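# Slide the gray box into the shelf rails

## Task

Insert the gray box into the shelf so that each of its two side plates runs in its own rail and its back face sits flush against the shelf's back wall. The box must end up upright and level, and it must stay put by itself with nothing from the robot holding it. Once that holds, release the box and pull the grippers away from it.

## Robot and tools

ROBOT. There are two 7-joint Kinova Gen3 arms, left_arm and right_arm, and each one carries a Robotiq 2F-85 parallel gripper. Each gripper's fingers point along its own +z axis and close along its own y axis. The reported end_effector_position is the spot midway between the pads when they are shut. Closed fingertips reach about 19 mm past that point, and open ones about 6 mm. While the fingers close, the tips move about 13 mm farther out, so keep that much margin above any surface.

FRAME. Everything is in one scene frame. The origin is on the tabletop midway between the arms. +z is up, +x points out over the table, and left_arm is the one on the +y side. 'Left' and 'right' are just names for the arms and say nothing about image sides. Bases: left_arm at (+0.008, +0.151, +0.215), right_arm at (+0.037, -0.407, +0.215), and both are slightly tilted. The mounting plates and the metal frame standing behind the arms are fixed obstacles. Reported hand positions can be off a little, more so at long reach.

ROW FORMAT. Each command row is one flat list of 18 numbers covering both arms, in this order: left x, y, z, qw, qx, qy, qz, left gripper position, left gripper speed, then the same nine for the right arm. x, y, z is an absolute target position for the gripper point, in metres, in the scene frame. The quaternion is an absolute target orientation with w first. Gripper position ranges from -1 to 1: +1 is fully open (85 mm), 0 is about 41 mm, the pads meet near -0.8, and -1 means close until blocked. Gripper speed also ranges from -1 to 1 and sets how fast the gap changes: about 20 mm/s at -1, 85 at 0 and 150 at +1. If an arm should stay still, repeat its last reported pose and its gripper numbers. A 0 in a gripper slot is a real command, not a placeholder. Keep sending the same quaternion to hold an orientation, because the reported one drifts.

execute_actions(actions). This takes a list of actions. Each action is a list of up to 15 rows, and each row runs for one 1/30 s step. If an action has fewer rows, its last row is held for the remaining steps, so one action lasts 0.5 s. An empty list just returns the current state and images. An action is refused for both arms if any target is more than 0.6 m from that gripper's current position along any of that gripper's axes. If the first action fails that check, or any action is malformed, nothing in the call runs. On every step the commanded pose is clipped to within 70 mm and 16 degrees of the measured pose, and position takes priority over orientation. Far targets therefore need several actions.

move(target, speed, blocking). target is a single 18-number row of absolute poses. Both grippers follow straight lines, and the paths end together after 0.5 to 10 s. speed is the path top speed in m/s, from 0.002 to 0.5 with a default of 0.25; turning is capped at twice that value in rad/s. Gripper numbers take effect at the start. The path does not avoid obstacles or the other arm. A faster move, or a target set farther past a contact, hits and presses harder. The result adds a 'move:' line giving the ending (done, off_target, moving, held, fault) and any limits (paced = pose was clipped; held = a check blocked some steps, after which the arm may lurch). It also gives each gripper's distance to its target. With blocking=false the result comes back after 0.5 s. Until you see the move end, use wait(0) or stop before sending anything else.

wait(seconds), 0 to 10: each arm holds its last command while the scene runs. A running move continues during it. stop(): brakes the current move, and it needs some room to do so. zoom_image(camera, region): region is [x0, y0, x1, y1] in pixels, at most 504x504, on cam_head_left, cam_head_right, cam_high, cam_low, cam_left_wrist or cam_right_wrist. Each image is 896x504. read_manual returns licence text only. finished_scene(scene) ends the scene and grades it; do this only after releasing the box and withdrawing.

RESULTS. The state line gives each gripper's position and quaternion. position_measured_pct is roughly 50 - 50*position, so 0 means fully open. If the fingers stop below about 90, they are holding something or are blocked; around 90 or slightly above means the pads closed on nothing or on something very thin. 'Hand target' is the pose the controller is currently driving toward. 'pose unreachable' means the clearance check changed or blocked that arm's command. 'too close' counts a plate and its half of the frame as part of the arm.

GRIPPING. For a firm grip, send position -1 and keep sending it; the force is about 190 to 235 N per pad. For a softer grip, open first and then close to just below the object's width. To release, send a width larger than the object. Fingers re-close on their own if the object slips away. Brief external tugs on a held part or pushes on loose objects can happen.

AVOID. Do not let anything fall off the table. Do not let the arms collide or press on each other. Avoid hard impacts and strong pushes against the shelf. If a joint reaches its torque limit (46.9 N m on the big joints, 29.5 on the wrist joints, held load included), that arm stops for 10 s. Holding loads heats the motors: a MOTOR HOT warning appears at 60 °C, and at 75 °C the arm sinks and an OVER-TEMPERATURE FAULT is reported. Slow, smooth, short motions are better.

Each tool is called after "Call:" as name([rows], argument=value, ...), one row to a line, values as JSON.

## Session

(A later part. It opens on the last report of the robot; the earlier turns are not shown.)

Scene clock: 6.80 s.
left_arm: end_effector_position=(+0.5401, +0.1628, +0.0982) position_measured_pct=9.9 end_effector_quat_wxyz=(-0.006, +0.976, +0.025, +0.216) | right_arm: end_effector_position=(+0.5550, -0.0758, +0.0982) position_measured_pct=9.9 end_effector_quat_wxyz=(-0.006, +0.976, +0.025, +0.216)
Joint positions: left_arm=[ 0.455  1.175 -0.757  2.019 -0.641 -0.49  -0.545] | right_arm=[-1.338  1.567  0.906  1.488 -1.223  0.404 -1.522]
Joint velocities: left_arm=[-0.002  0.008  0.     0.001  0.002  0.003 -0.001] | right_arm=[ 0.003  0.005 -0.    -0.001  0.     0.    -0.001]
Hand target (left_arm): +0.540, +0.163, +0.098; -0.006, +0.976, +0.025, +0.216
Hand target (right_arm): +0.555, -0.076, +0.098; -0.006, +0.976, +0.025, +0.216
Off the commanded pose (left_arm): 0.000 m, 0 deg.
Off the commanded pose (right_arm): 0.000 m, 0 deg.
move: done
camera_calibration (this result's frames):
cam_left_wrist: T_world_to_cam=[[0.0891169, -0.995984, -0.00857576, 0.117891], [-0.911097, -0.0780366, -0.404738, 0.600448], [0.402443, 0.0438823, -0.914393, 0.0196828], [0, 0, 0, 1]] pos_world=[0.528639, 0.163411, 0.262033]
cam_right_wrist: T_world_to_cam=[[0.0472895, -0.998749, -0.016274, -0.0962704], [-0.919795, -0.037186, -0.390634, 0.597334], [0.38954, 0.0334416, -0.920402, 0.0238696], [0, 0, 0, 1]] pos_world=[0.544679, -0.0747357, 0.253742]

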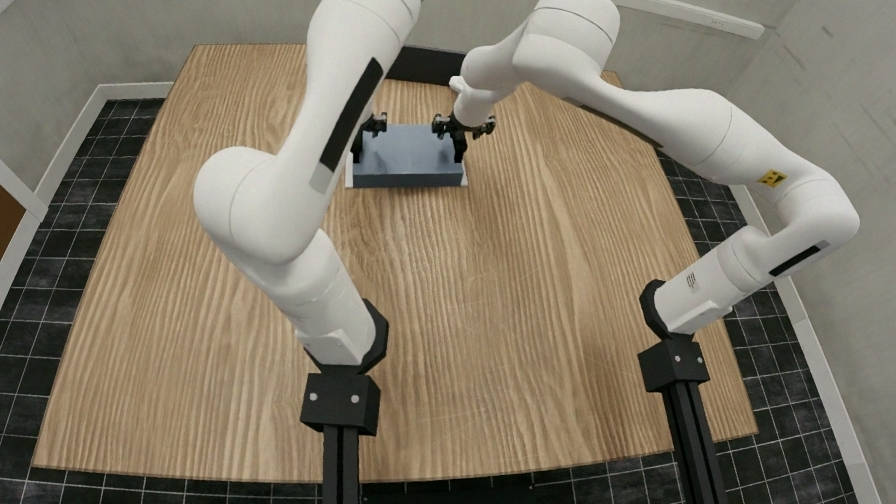

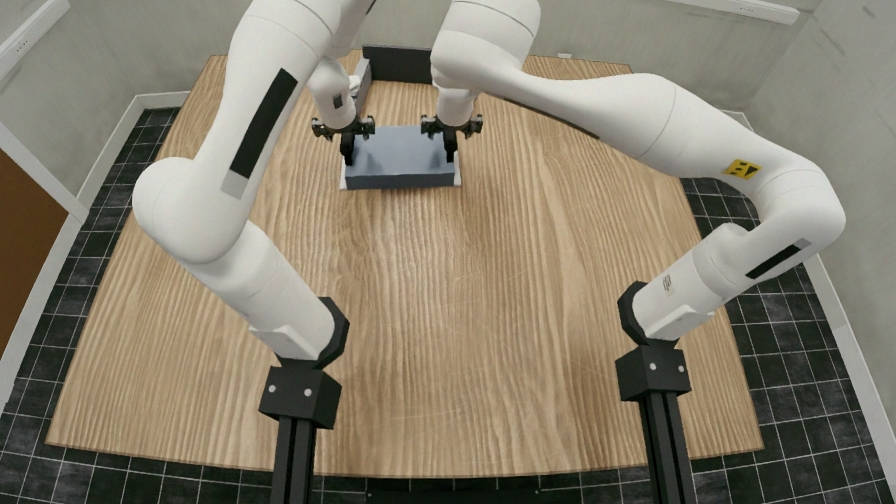

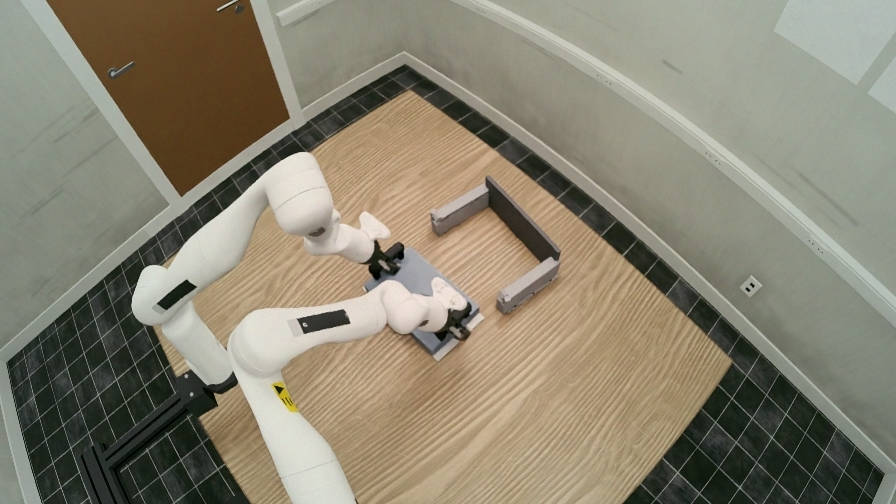

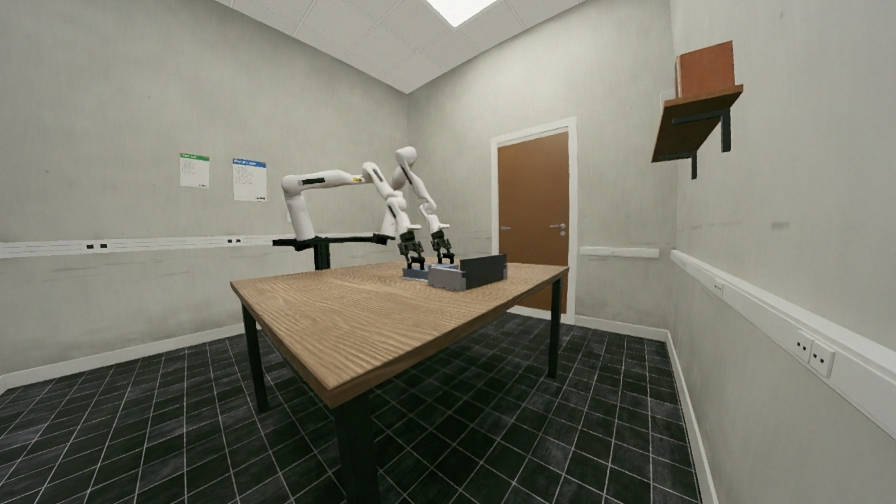

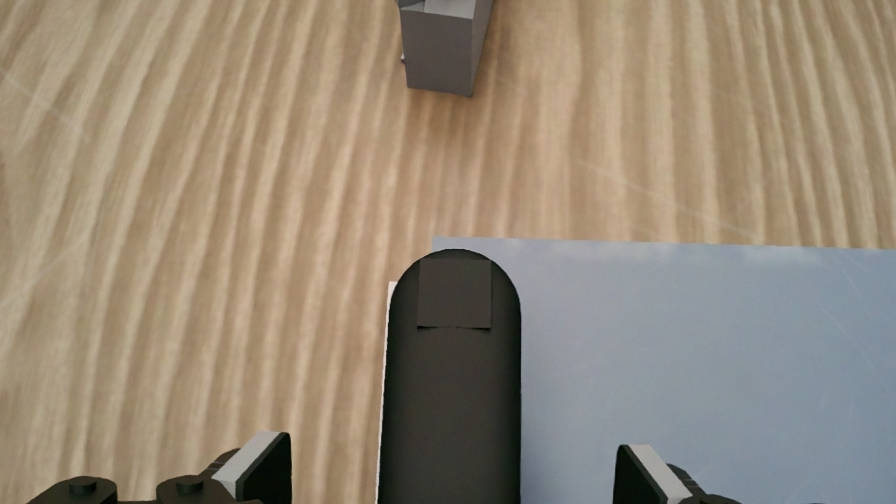

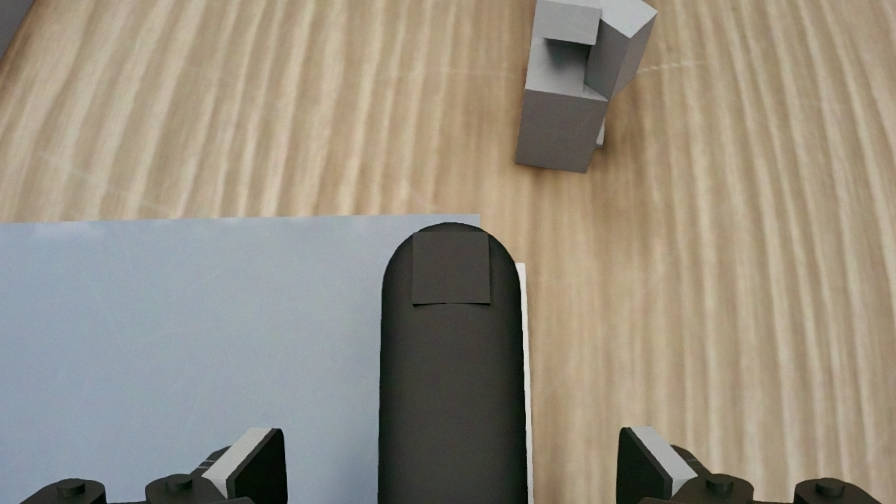

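Call:
move(target=[0.55,0.163,0.088,-0.006,0.976,0.025,0.216,0.8,0,0.565,-0.076,0.088,-0.006,0.976,0.025,0.216,0.8,0], speed=0.05)

Call:
move(target=[0.55,0.163,0.088,-0.006,0.976,0.025,0.216,-1,0,0.565,-0.076,0.088,-0.006,0.976,0.025,0.216,-1,0])

Call:
move(target=[0.55,0.163,0.148,-0.006,0.976,0.025,0.216,-1,0,0.565,-0.076,0.148,-0.006,0.976,0.025,0.216,-1,0], speed=0.07)

Call:
move(target=[0.6125,0.167,0.148,0.012,0.974,-0.055,0.216,-1,0,0.5875,-0.071,0.148,0.012,0.974,-0.055,0.216,-1,0], speed=0.05)

Call:
zoom_image(camera="cam_low", region=[390,225,520,300])

Scene clock: 7.77 s.
left_arm: end_effector_position=(+0.5500, +0.1628, +0.0881) position_measured_pct=9.9 end_effector_quat_wxyz=(-0.006, +0.976, +0.025, +0.216) | right_arm: end_effector_position=(+0.5650, -0.0758, +0.0882) position_measured_pct=9.9 end_effector_quat_wxyz=(-0.006, +0.976, +0.025, +0.216)
Joint positions: left_arm=[ 0.436  1.196 -0.744  1.977 -0.645 -0.475 -0.536] | right_arm=[-1.314  1.591  0.908  1.45  -1.221  0.407 -1.528]
Joint velocities: left_arm=[-0.001  0.003 -0.    -0.003 -0.001  0.003 -0.   ] | right_arm=[ 0.003  0.004  0.    -0.003  0.     0.001  0.   ]
Hand target (left_arm): +0.550, +0.163, +0.088; -0.006, +0.976, +0.025, +0.216
Hand target (right_arm): +0.565, -0.076, +0.088; -0.006, +0.976, +0.025, +0.216
Off the commanded pose (left_arm): 0.000 m, 0 deg.
Off the commanded pose (right_arm): 0.000 m, 0 deg.
move: done
camera_calibration (this result's frames):
cam_left_wrist: T_world_to_cam=[[0.0887136, -0.996017, -0.00890441, 0.117132], [-0.911226, -0.0775448, -0.404541, 0.605394], [0.402239, 0.0440022, -0.914477, 0.00652597], [0, 0, 0, 1]] pos_world=[0.538635, 0.163323, 0.251918]
cam_right_wrist: T_world_to_cam=[[0.0473554, -0.998745, -0.0162851, -0.0969859], [-0.919804, -0.0372433, -0.390606, 0.602562], [0.38951, 0.0334764, -0.920414, 0.0108165], [0, 0, 0, 1]] pos_world=[0.554619, -0.0747849, 0.243741]

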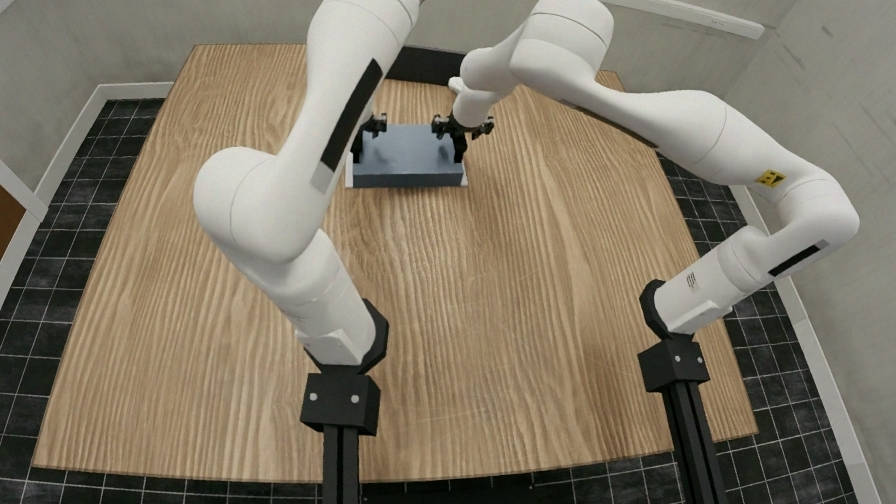

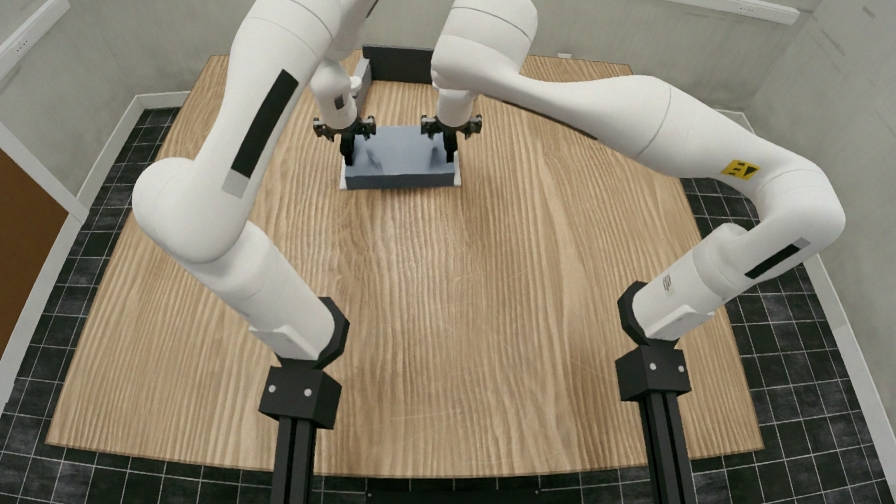

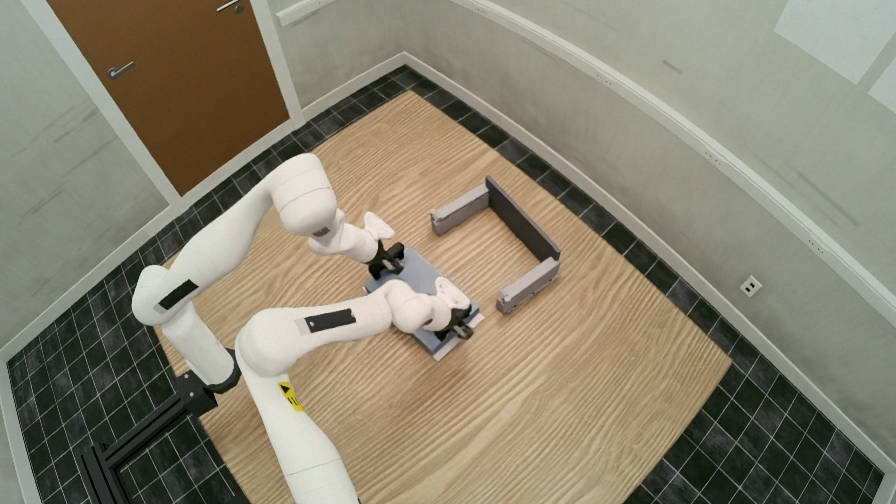

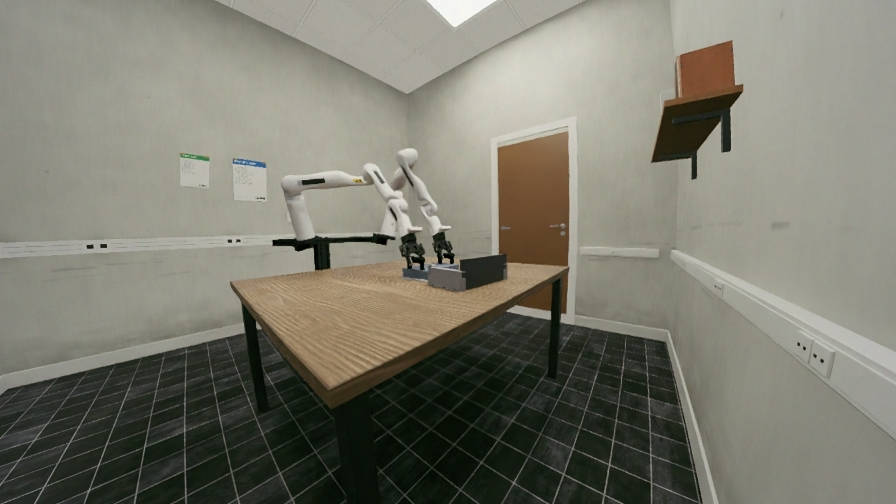

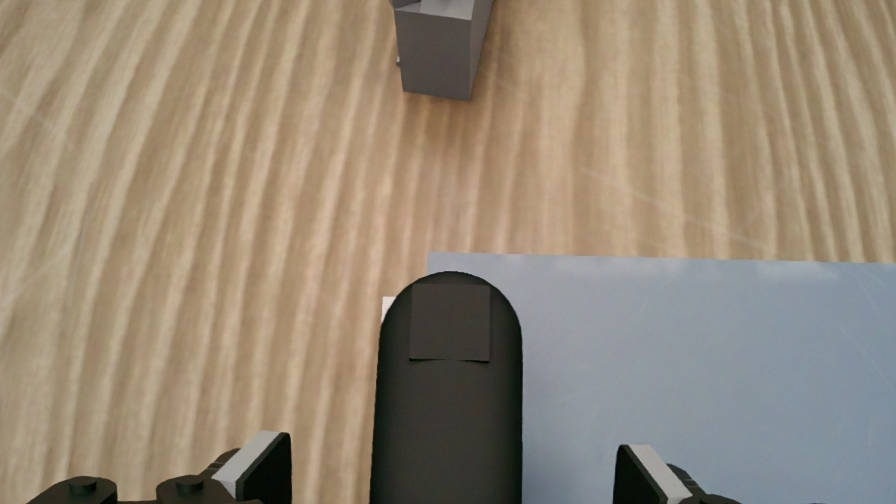

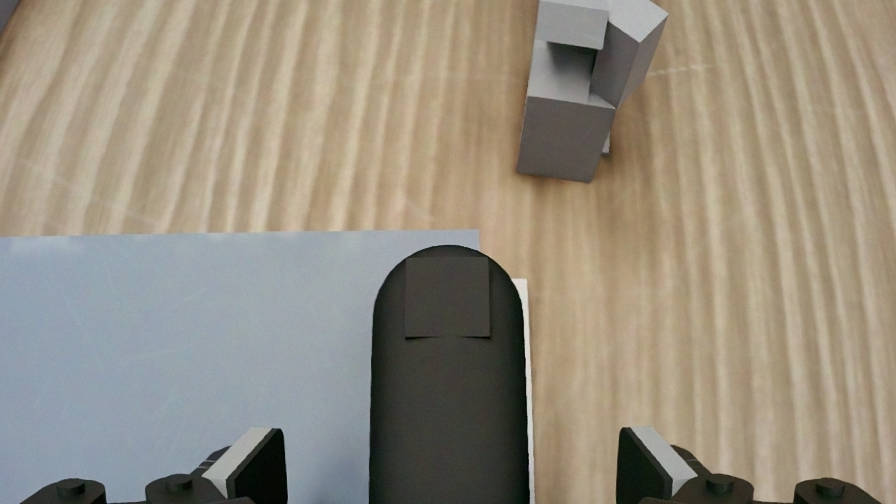

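Scene clock: 8.67 s.
left_arm: end_effector_position=(+0.5499, +0.1639, +0.0885) position_measured_pct=61.9 end_effector_quat_wxyz=(-0.007, +0.976, +0.026, +0.216) | right_arm: end_effector_position=(+0.5648, -0.0758, +0.0883) position_measured_pct=61.9 end_effector_quat_wxyz=(-0.006, +0.976, +0.025, +0.216)
Joint positions: left_arm=[ 0.435  1.195 -0.745  1.978 -0.645 -0.474 -0.536] | right_arm=[-1.314  1.59   0.909  1.451 -1.221  0.407 -1.528]
Joint velocities: left_arm=[ 0.     0.001  0.    -0.001 -0.     0.001 -0.001] | right_arm=[ 0.    -0.001  0.     0.001 -0.    -0.     0.   ]
Hand target (left_arm): +0.550, +0.163, +0.088; -0.006, +0.976, +0.025, +0.216
Hand target (right_arm): +0.565, -0.076, +0.088; -0.006, +0.976, +0.025, +0.216
Off the commanded pose (left_arm): 0.001 m, 0 deg.
Off the commanded pose (right_arm): 0.000 m, 0 deg.
move: done
camera_calibration (this result's frames):
cam_left_wrist: T_world_to_cam=[[0.0903288, -0.995859, -0.0102286, 0.117439], [-0.911186, -0.0784944, -0.404448, 0.605598], [0.40197, 0.0458534, -0.914504, 0.00672123], [0, 0, 0, 1]] pos_world=[0.538503, 0.164181, 0.252281]
cam_right_wrist: T_world_to_cam=[[0.0474662, -0.99874, -0.016314, -0.0970123], [-0.919912, -0.0373437, -0.390343, 0.602527], [0.389242, 0.0335355, -0.920525, 0.0111599], [0, 0, 0, 1]] pos_world=[0.554533, -0.0747636, 0.243882]

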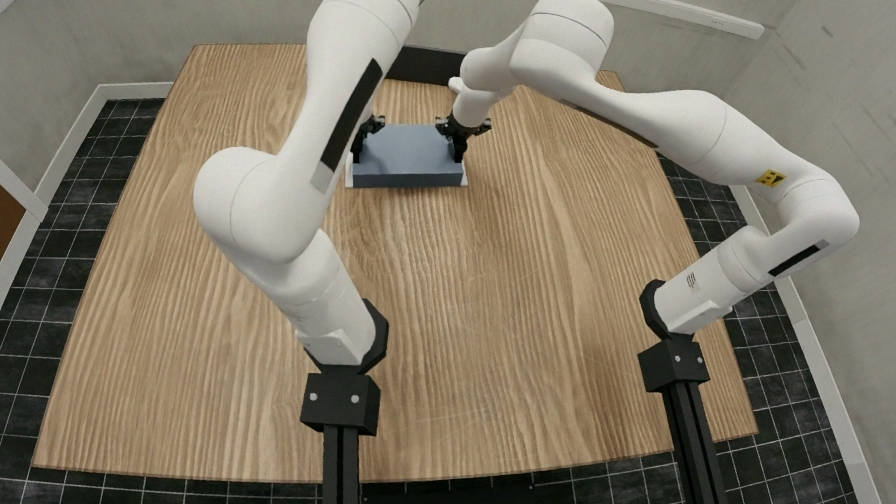

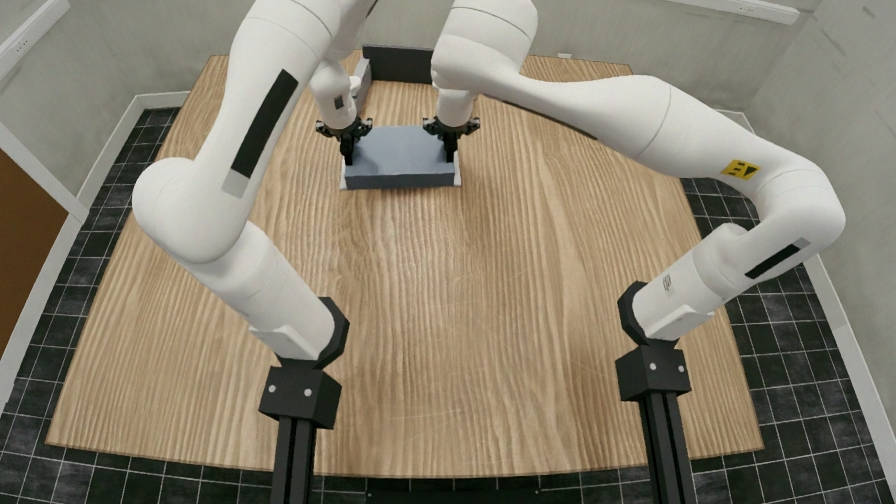

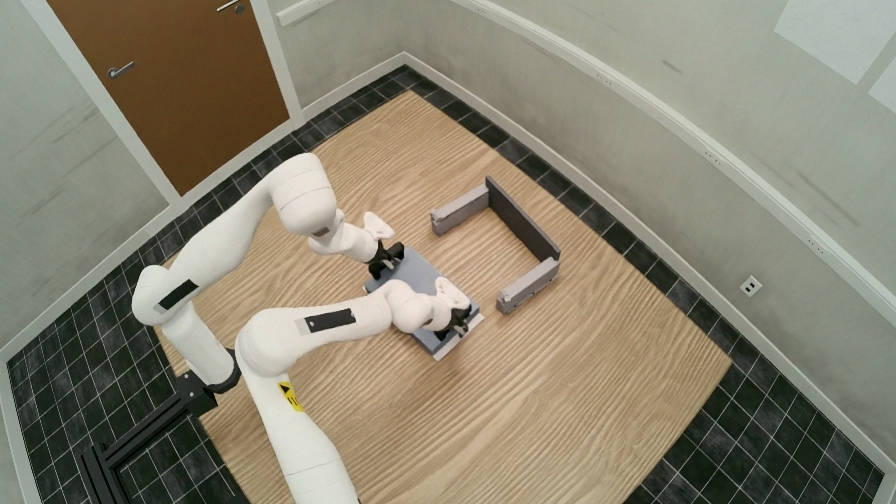

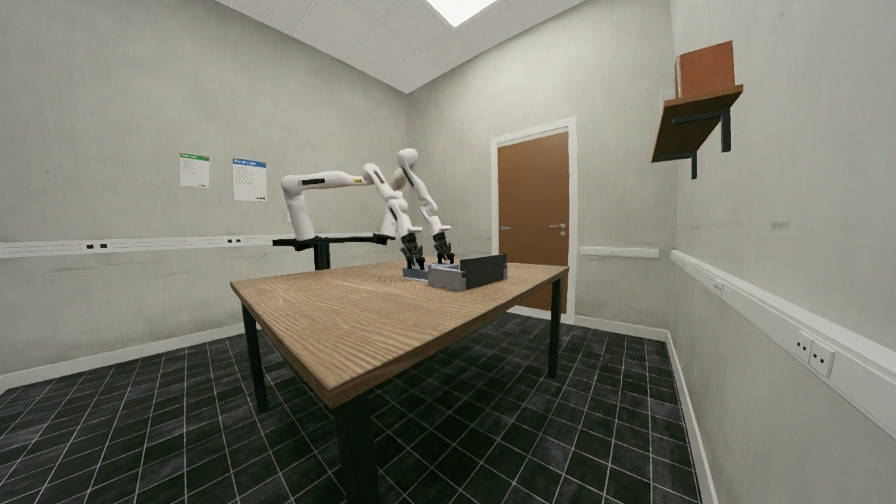

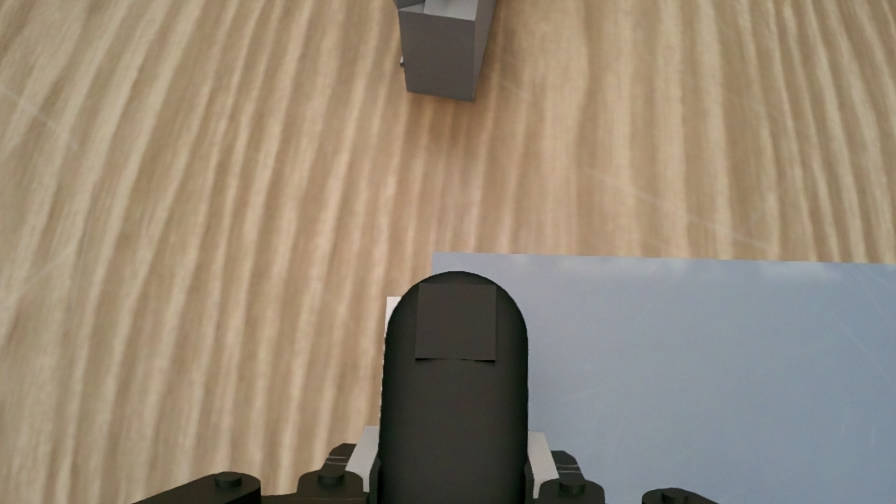

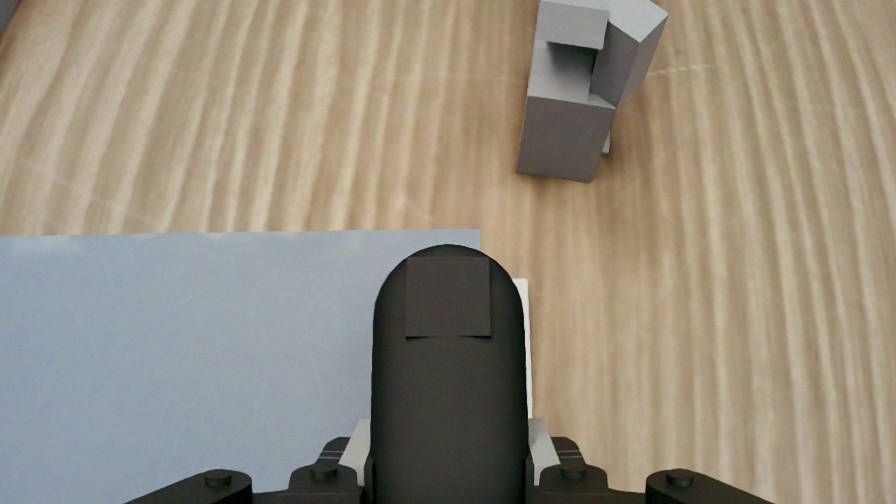

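Scene clock: 9.87 s.
left_arm: end_effector_position=(+0.5504, +0.1637, +0.1479) position_measured_pct=61.9 end_effector_quat_wxyz=(-0.006, +0.976, +0.026, +0.216) | right_arm: end_effector_position=(+0.5650, -0.0758, +0.1485) position_measured_pct=61.9 end_effector_quat_wxyz=(-0.007, +0.976, +0.024, +0.216)
Joint positions: left_arm=[ 0.45   1.019 -0.724  2.023 -0.749 -0.357 -0.517] | right_arm=[-1.36   1.503  0.985  1.494 -1.161  0.497 -1.556]
Joint velocities: left_arm=[-0.001 -0.007  0.     0.003 -0.003  0.003  0.001] | right_arm=[-0.002 -0.002  0.003  0.001 -0.001  0.001  0.001]
Hand target (left_arm): +0.550, +0.163, +0.148; -0.006, +0.976, +0.025, +0.216
Hand target (right_arm): +0.565, -0.076, +0.148; -0.006, +0.976, +0.025, +0.216
Off the commanded pose (left_arm): 0.001 m, 0 deg.
Off the commanded pose (right_arm): 0.001 m, 0 deg.
move: done
camera_calibration (this result's frames):
cam_left_wrist: T_world_to_cam=[[0.0903908, -0.995863, -0.00925417, 0.117607], [-0.911035, -0.0789305, -0.404705, 0.630103], [0.4023, 0.0450125, -0.914401, 0.0607898], [0, 0, 0, 1]] pos_world=[0.538959, 0.164118, 0.31168]
cam_right_wrist: T_world_to_cam=[[0.0460734, -0.998776, -0.0179834, -0.0950032], [-0.919981, -0.03541, -0.390359, 0.626347], [0.389245, 0.0345296, -0.920487, 0.0665128], [0, 0, 0, 1]] pos_world=[0.554715, -0.0750046, 0.304016]

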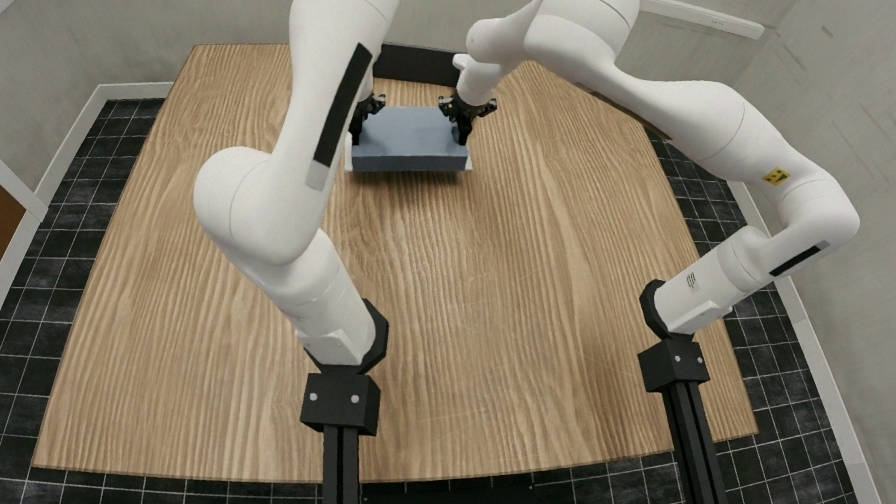

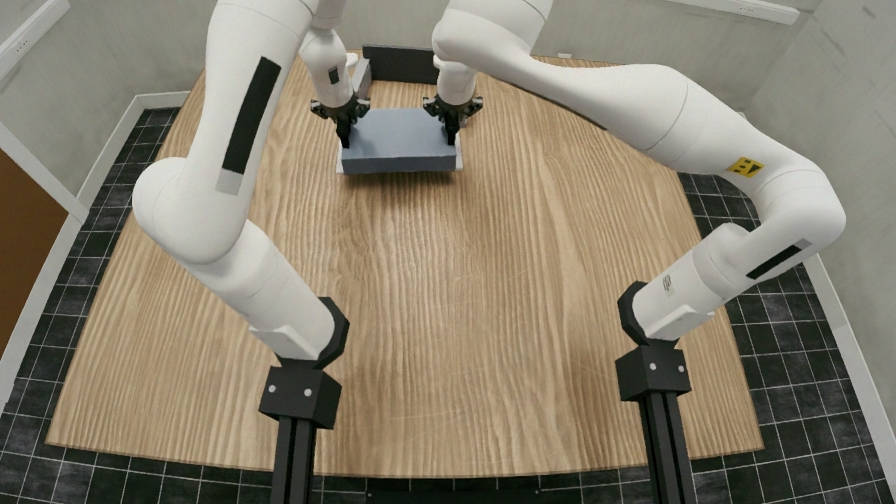

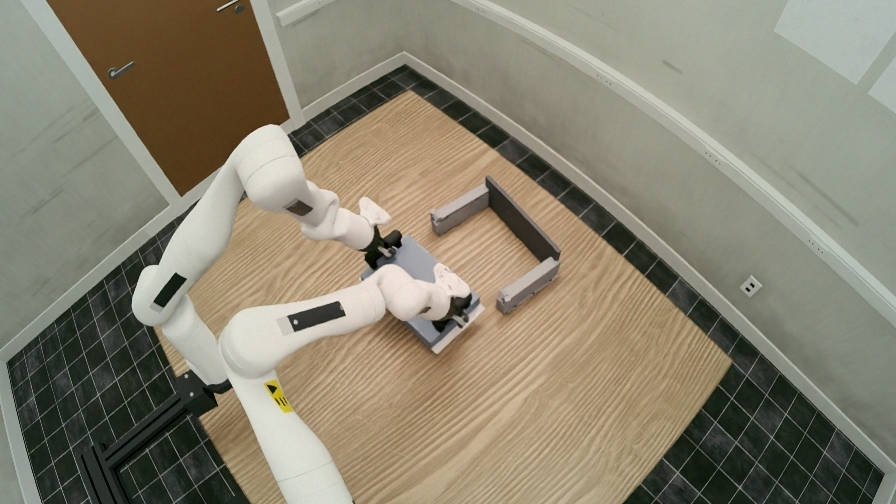

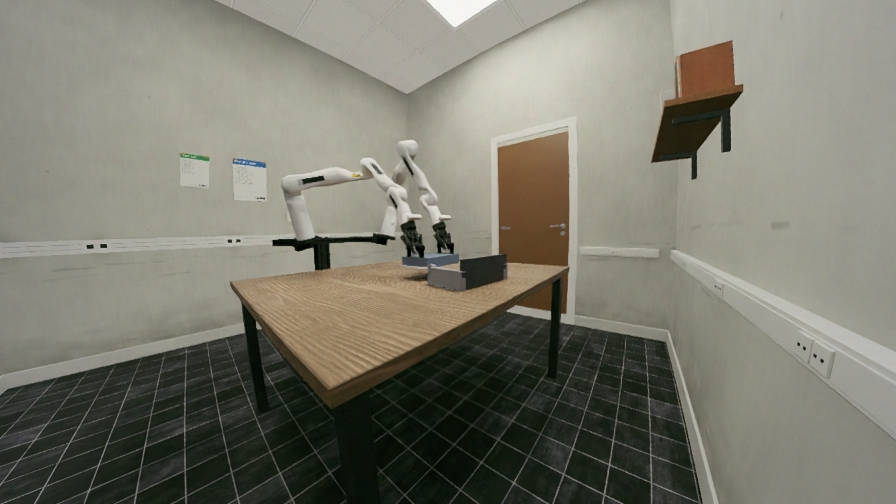

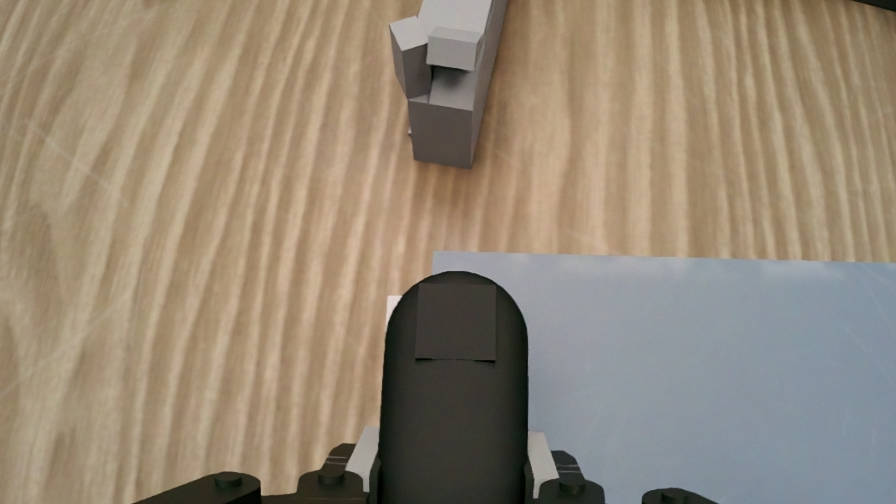

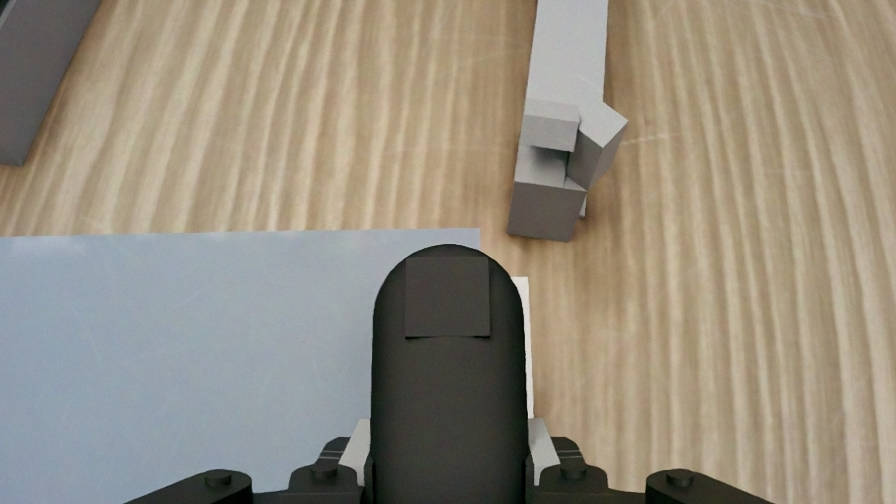

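Scene clock: 11.83 s.
left_arm: end_effector_position=(+0.6132, +0.1673, +0.1483) position_measured_pct=61.9 end_effector_quat_wxyz=(+0.012, +0.975, -0.053, +0.217) | right_arm: end_effector_position=(+0.5872, -0.0703, +0.1486) position_measured_pct=61.9 end_effector_quat_wxyz=(+0.011, +0.975, -0.056, +0.216)
Joint positions: left_arm=[ 0.227  0.963 -0.511  1.824 -1.055 -0.219 -0.504] | right_arm=[-1.358  1.608  1.129  1.344 -1.097  0.664 -1.868]
Joint velocities: left_arm=[-0.012 -0.002  0.013 -0.002 -0.013  0.009  0.007] | right_arm=[-0.001  0.004  0.001 -0.004 -0.001  0.002 -0.003]
Hand target (left_arm): +0.613, +0.167, +0.148; +0.012, +0.975, -0.055, +0.216
Hand target (right_arm): +0.587, -0.071, +0.148; +0.012, +0.975, -0.055, +0.216
Off the commanded pose (left_arm): 0.001 m, 0 deg.
Off the commanded pose (right_arm): 0.001 m, 0 deg.
move: done
camera_calibration (this result's frames):
cam_left_wrist: T_world_to_cam=[[-0.072165, -0.997362, -0.00778264, 0.215264], [-0.911101, 0.0690943, -0.40635, 0.663253], [0.405816, -0.0222335, -0.913684, 0.0447082], [0, 0, 0, 1]] pos_world=[0.601682, 0.169863, 0.312038]
cam_right_wrist: T_world_to_cam=[[-0.117191, -0.992948, -0.0179033, 0.00568323], [-0.913284, 0.114835, -0.3908, 0.653751], [0.3901, -0.0294476, -0.920301, 0.0528132], [0, 0, 0, 1]] pos_world=[0.577124, -0.0678753, 0.304192]

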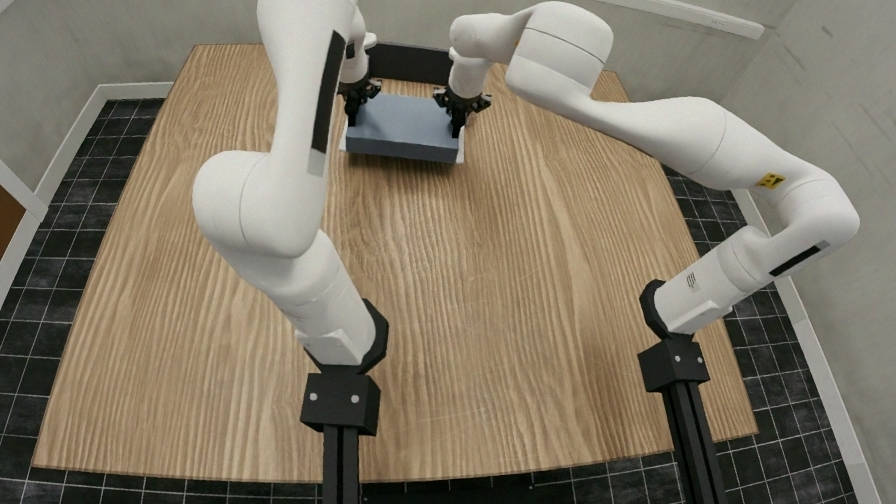

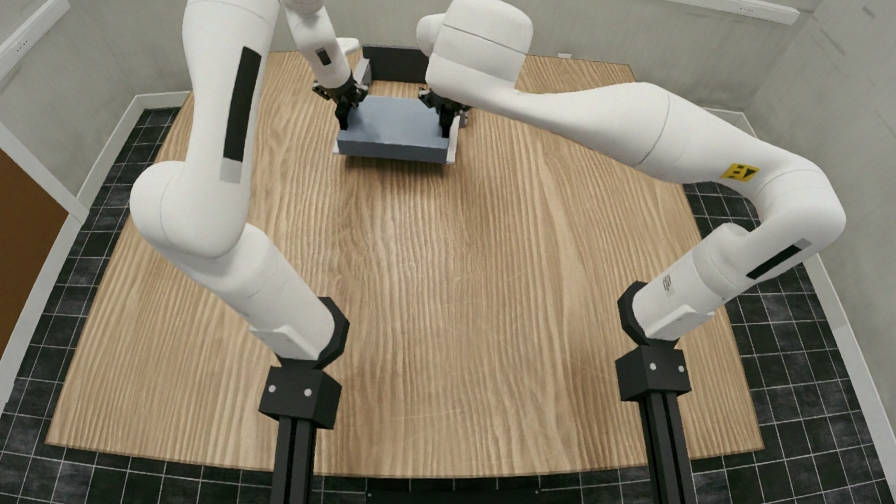

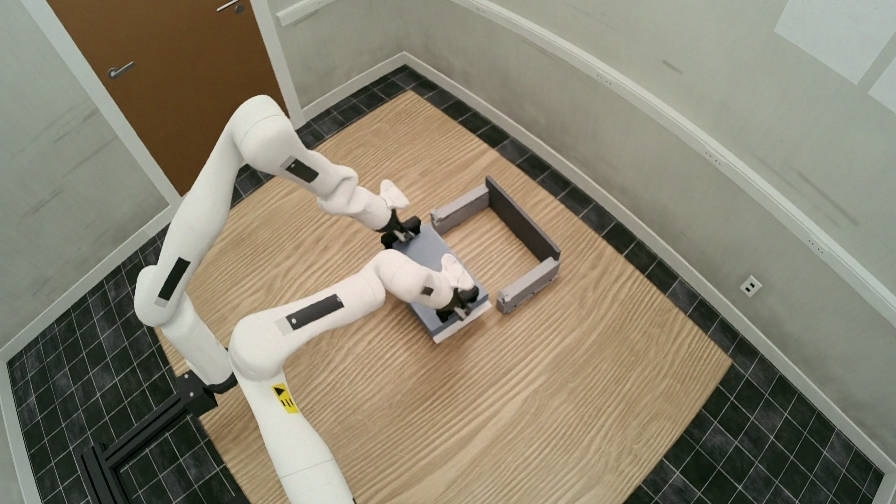

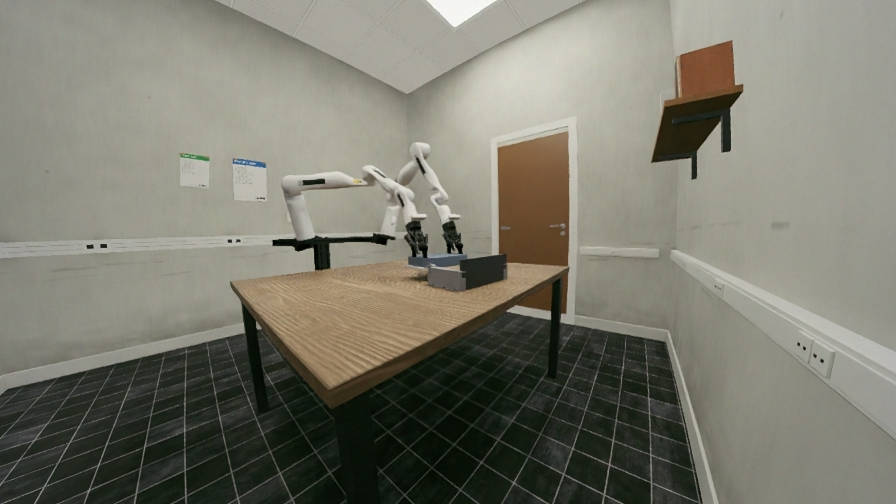

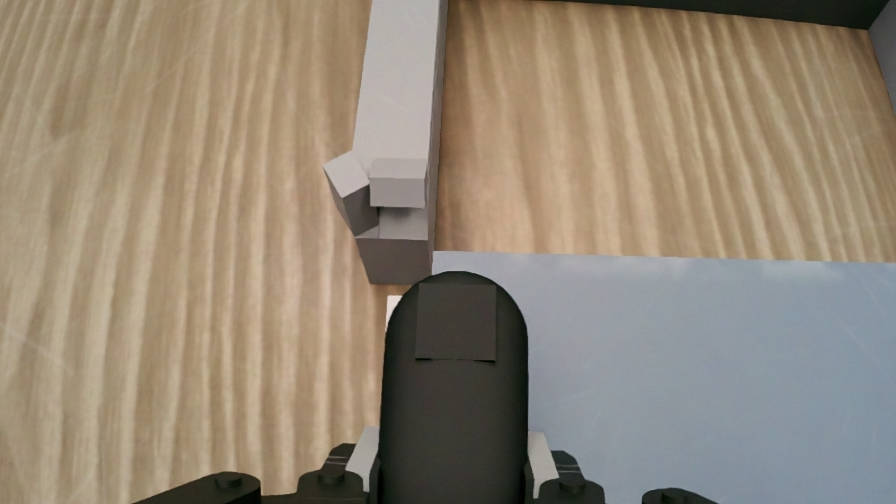

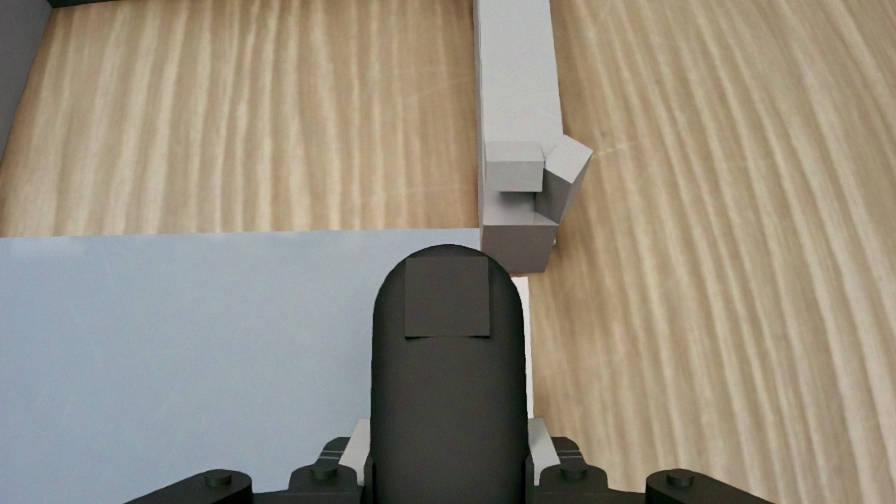

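Region (390, 225, 520, 300) of cam_low's 896x504 image, scaled by 3.877, with more detail than that image has; it fills the top 291 rows of this view, and the rest is white.

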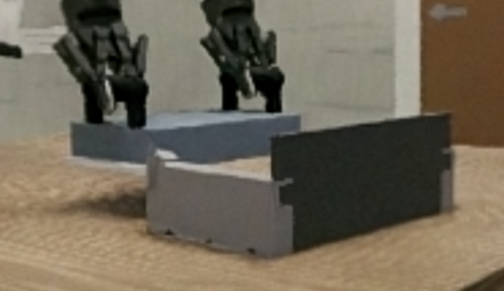

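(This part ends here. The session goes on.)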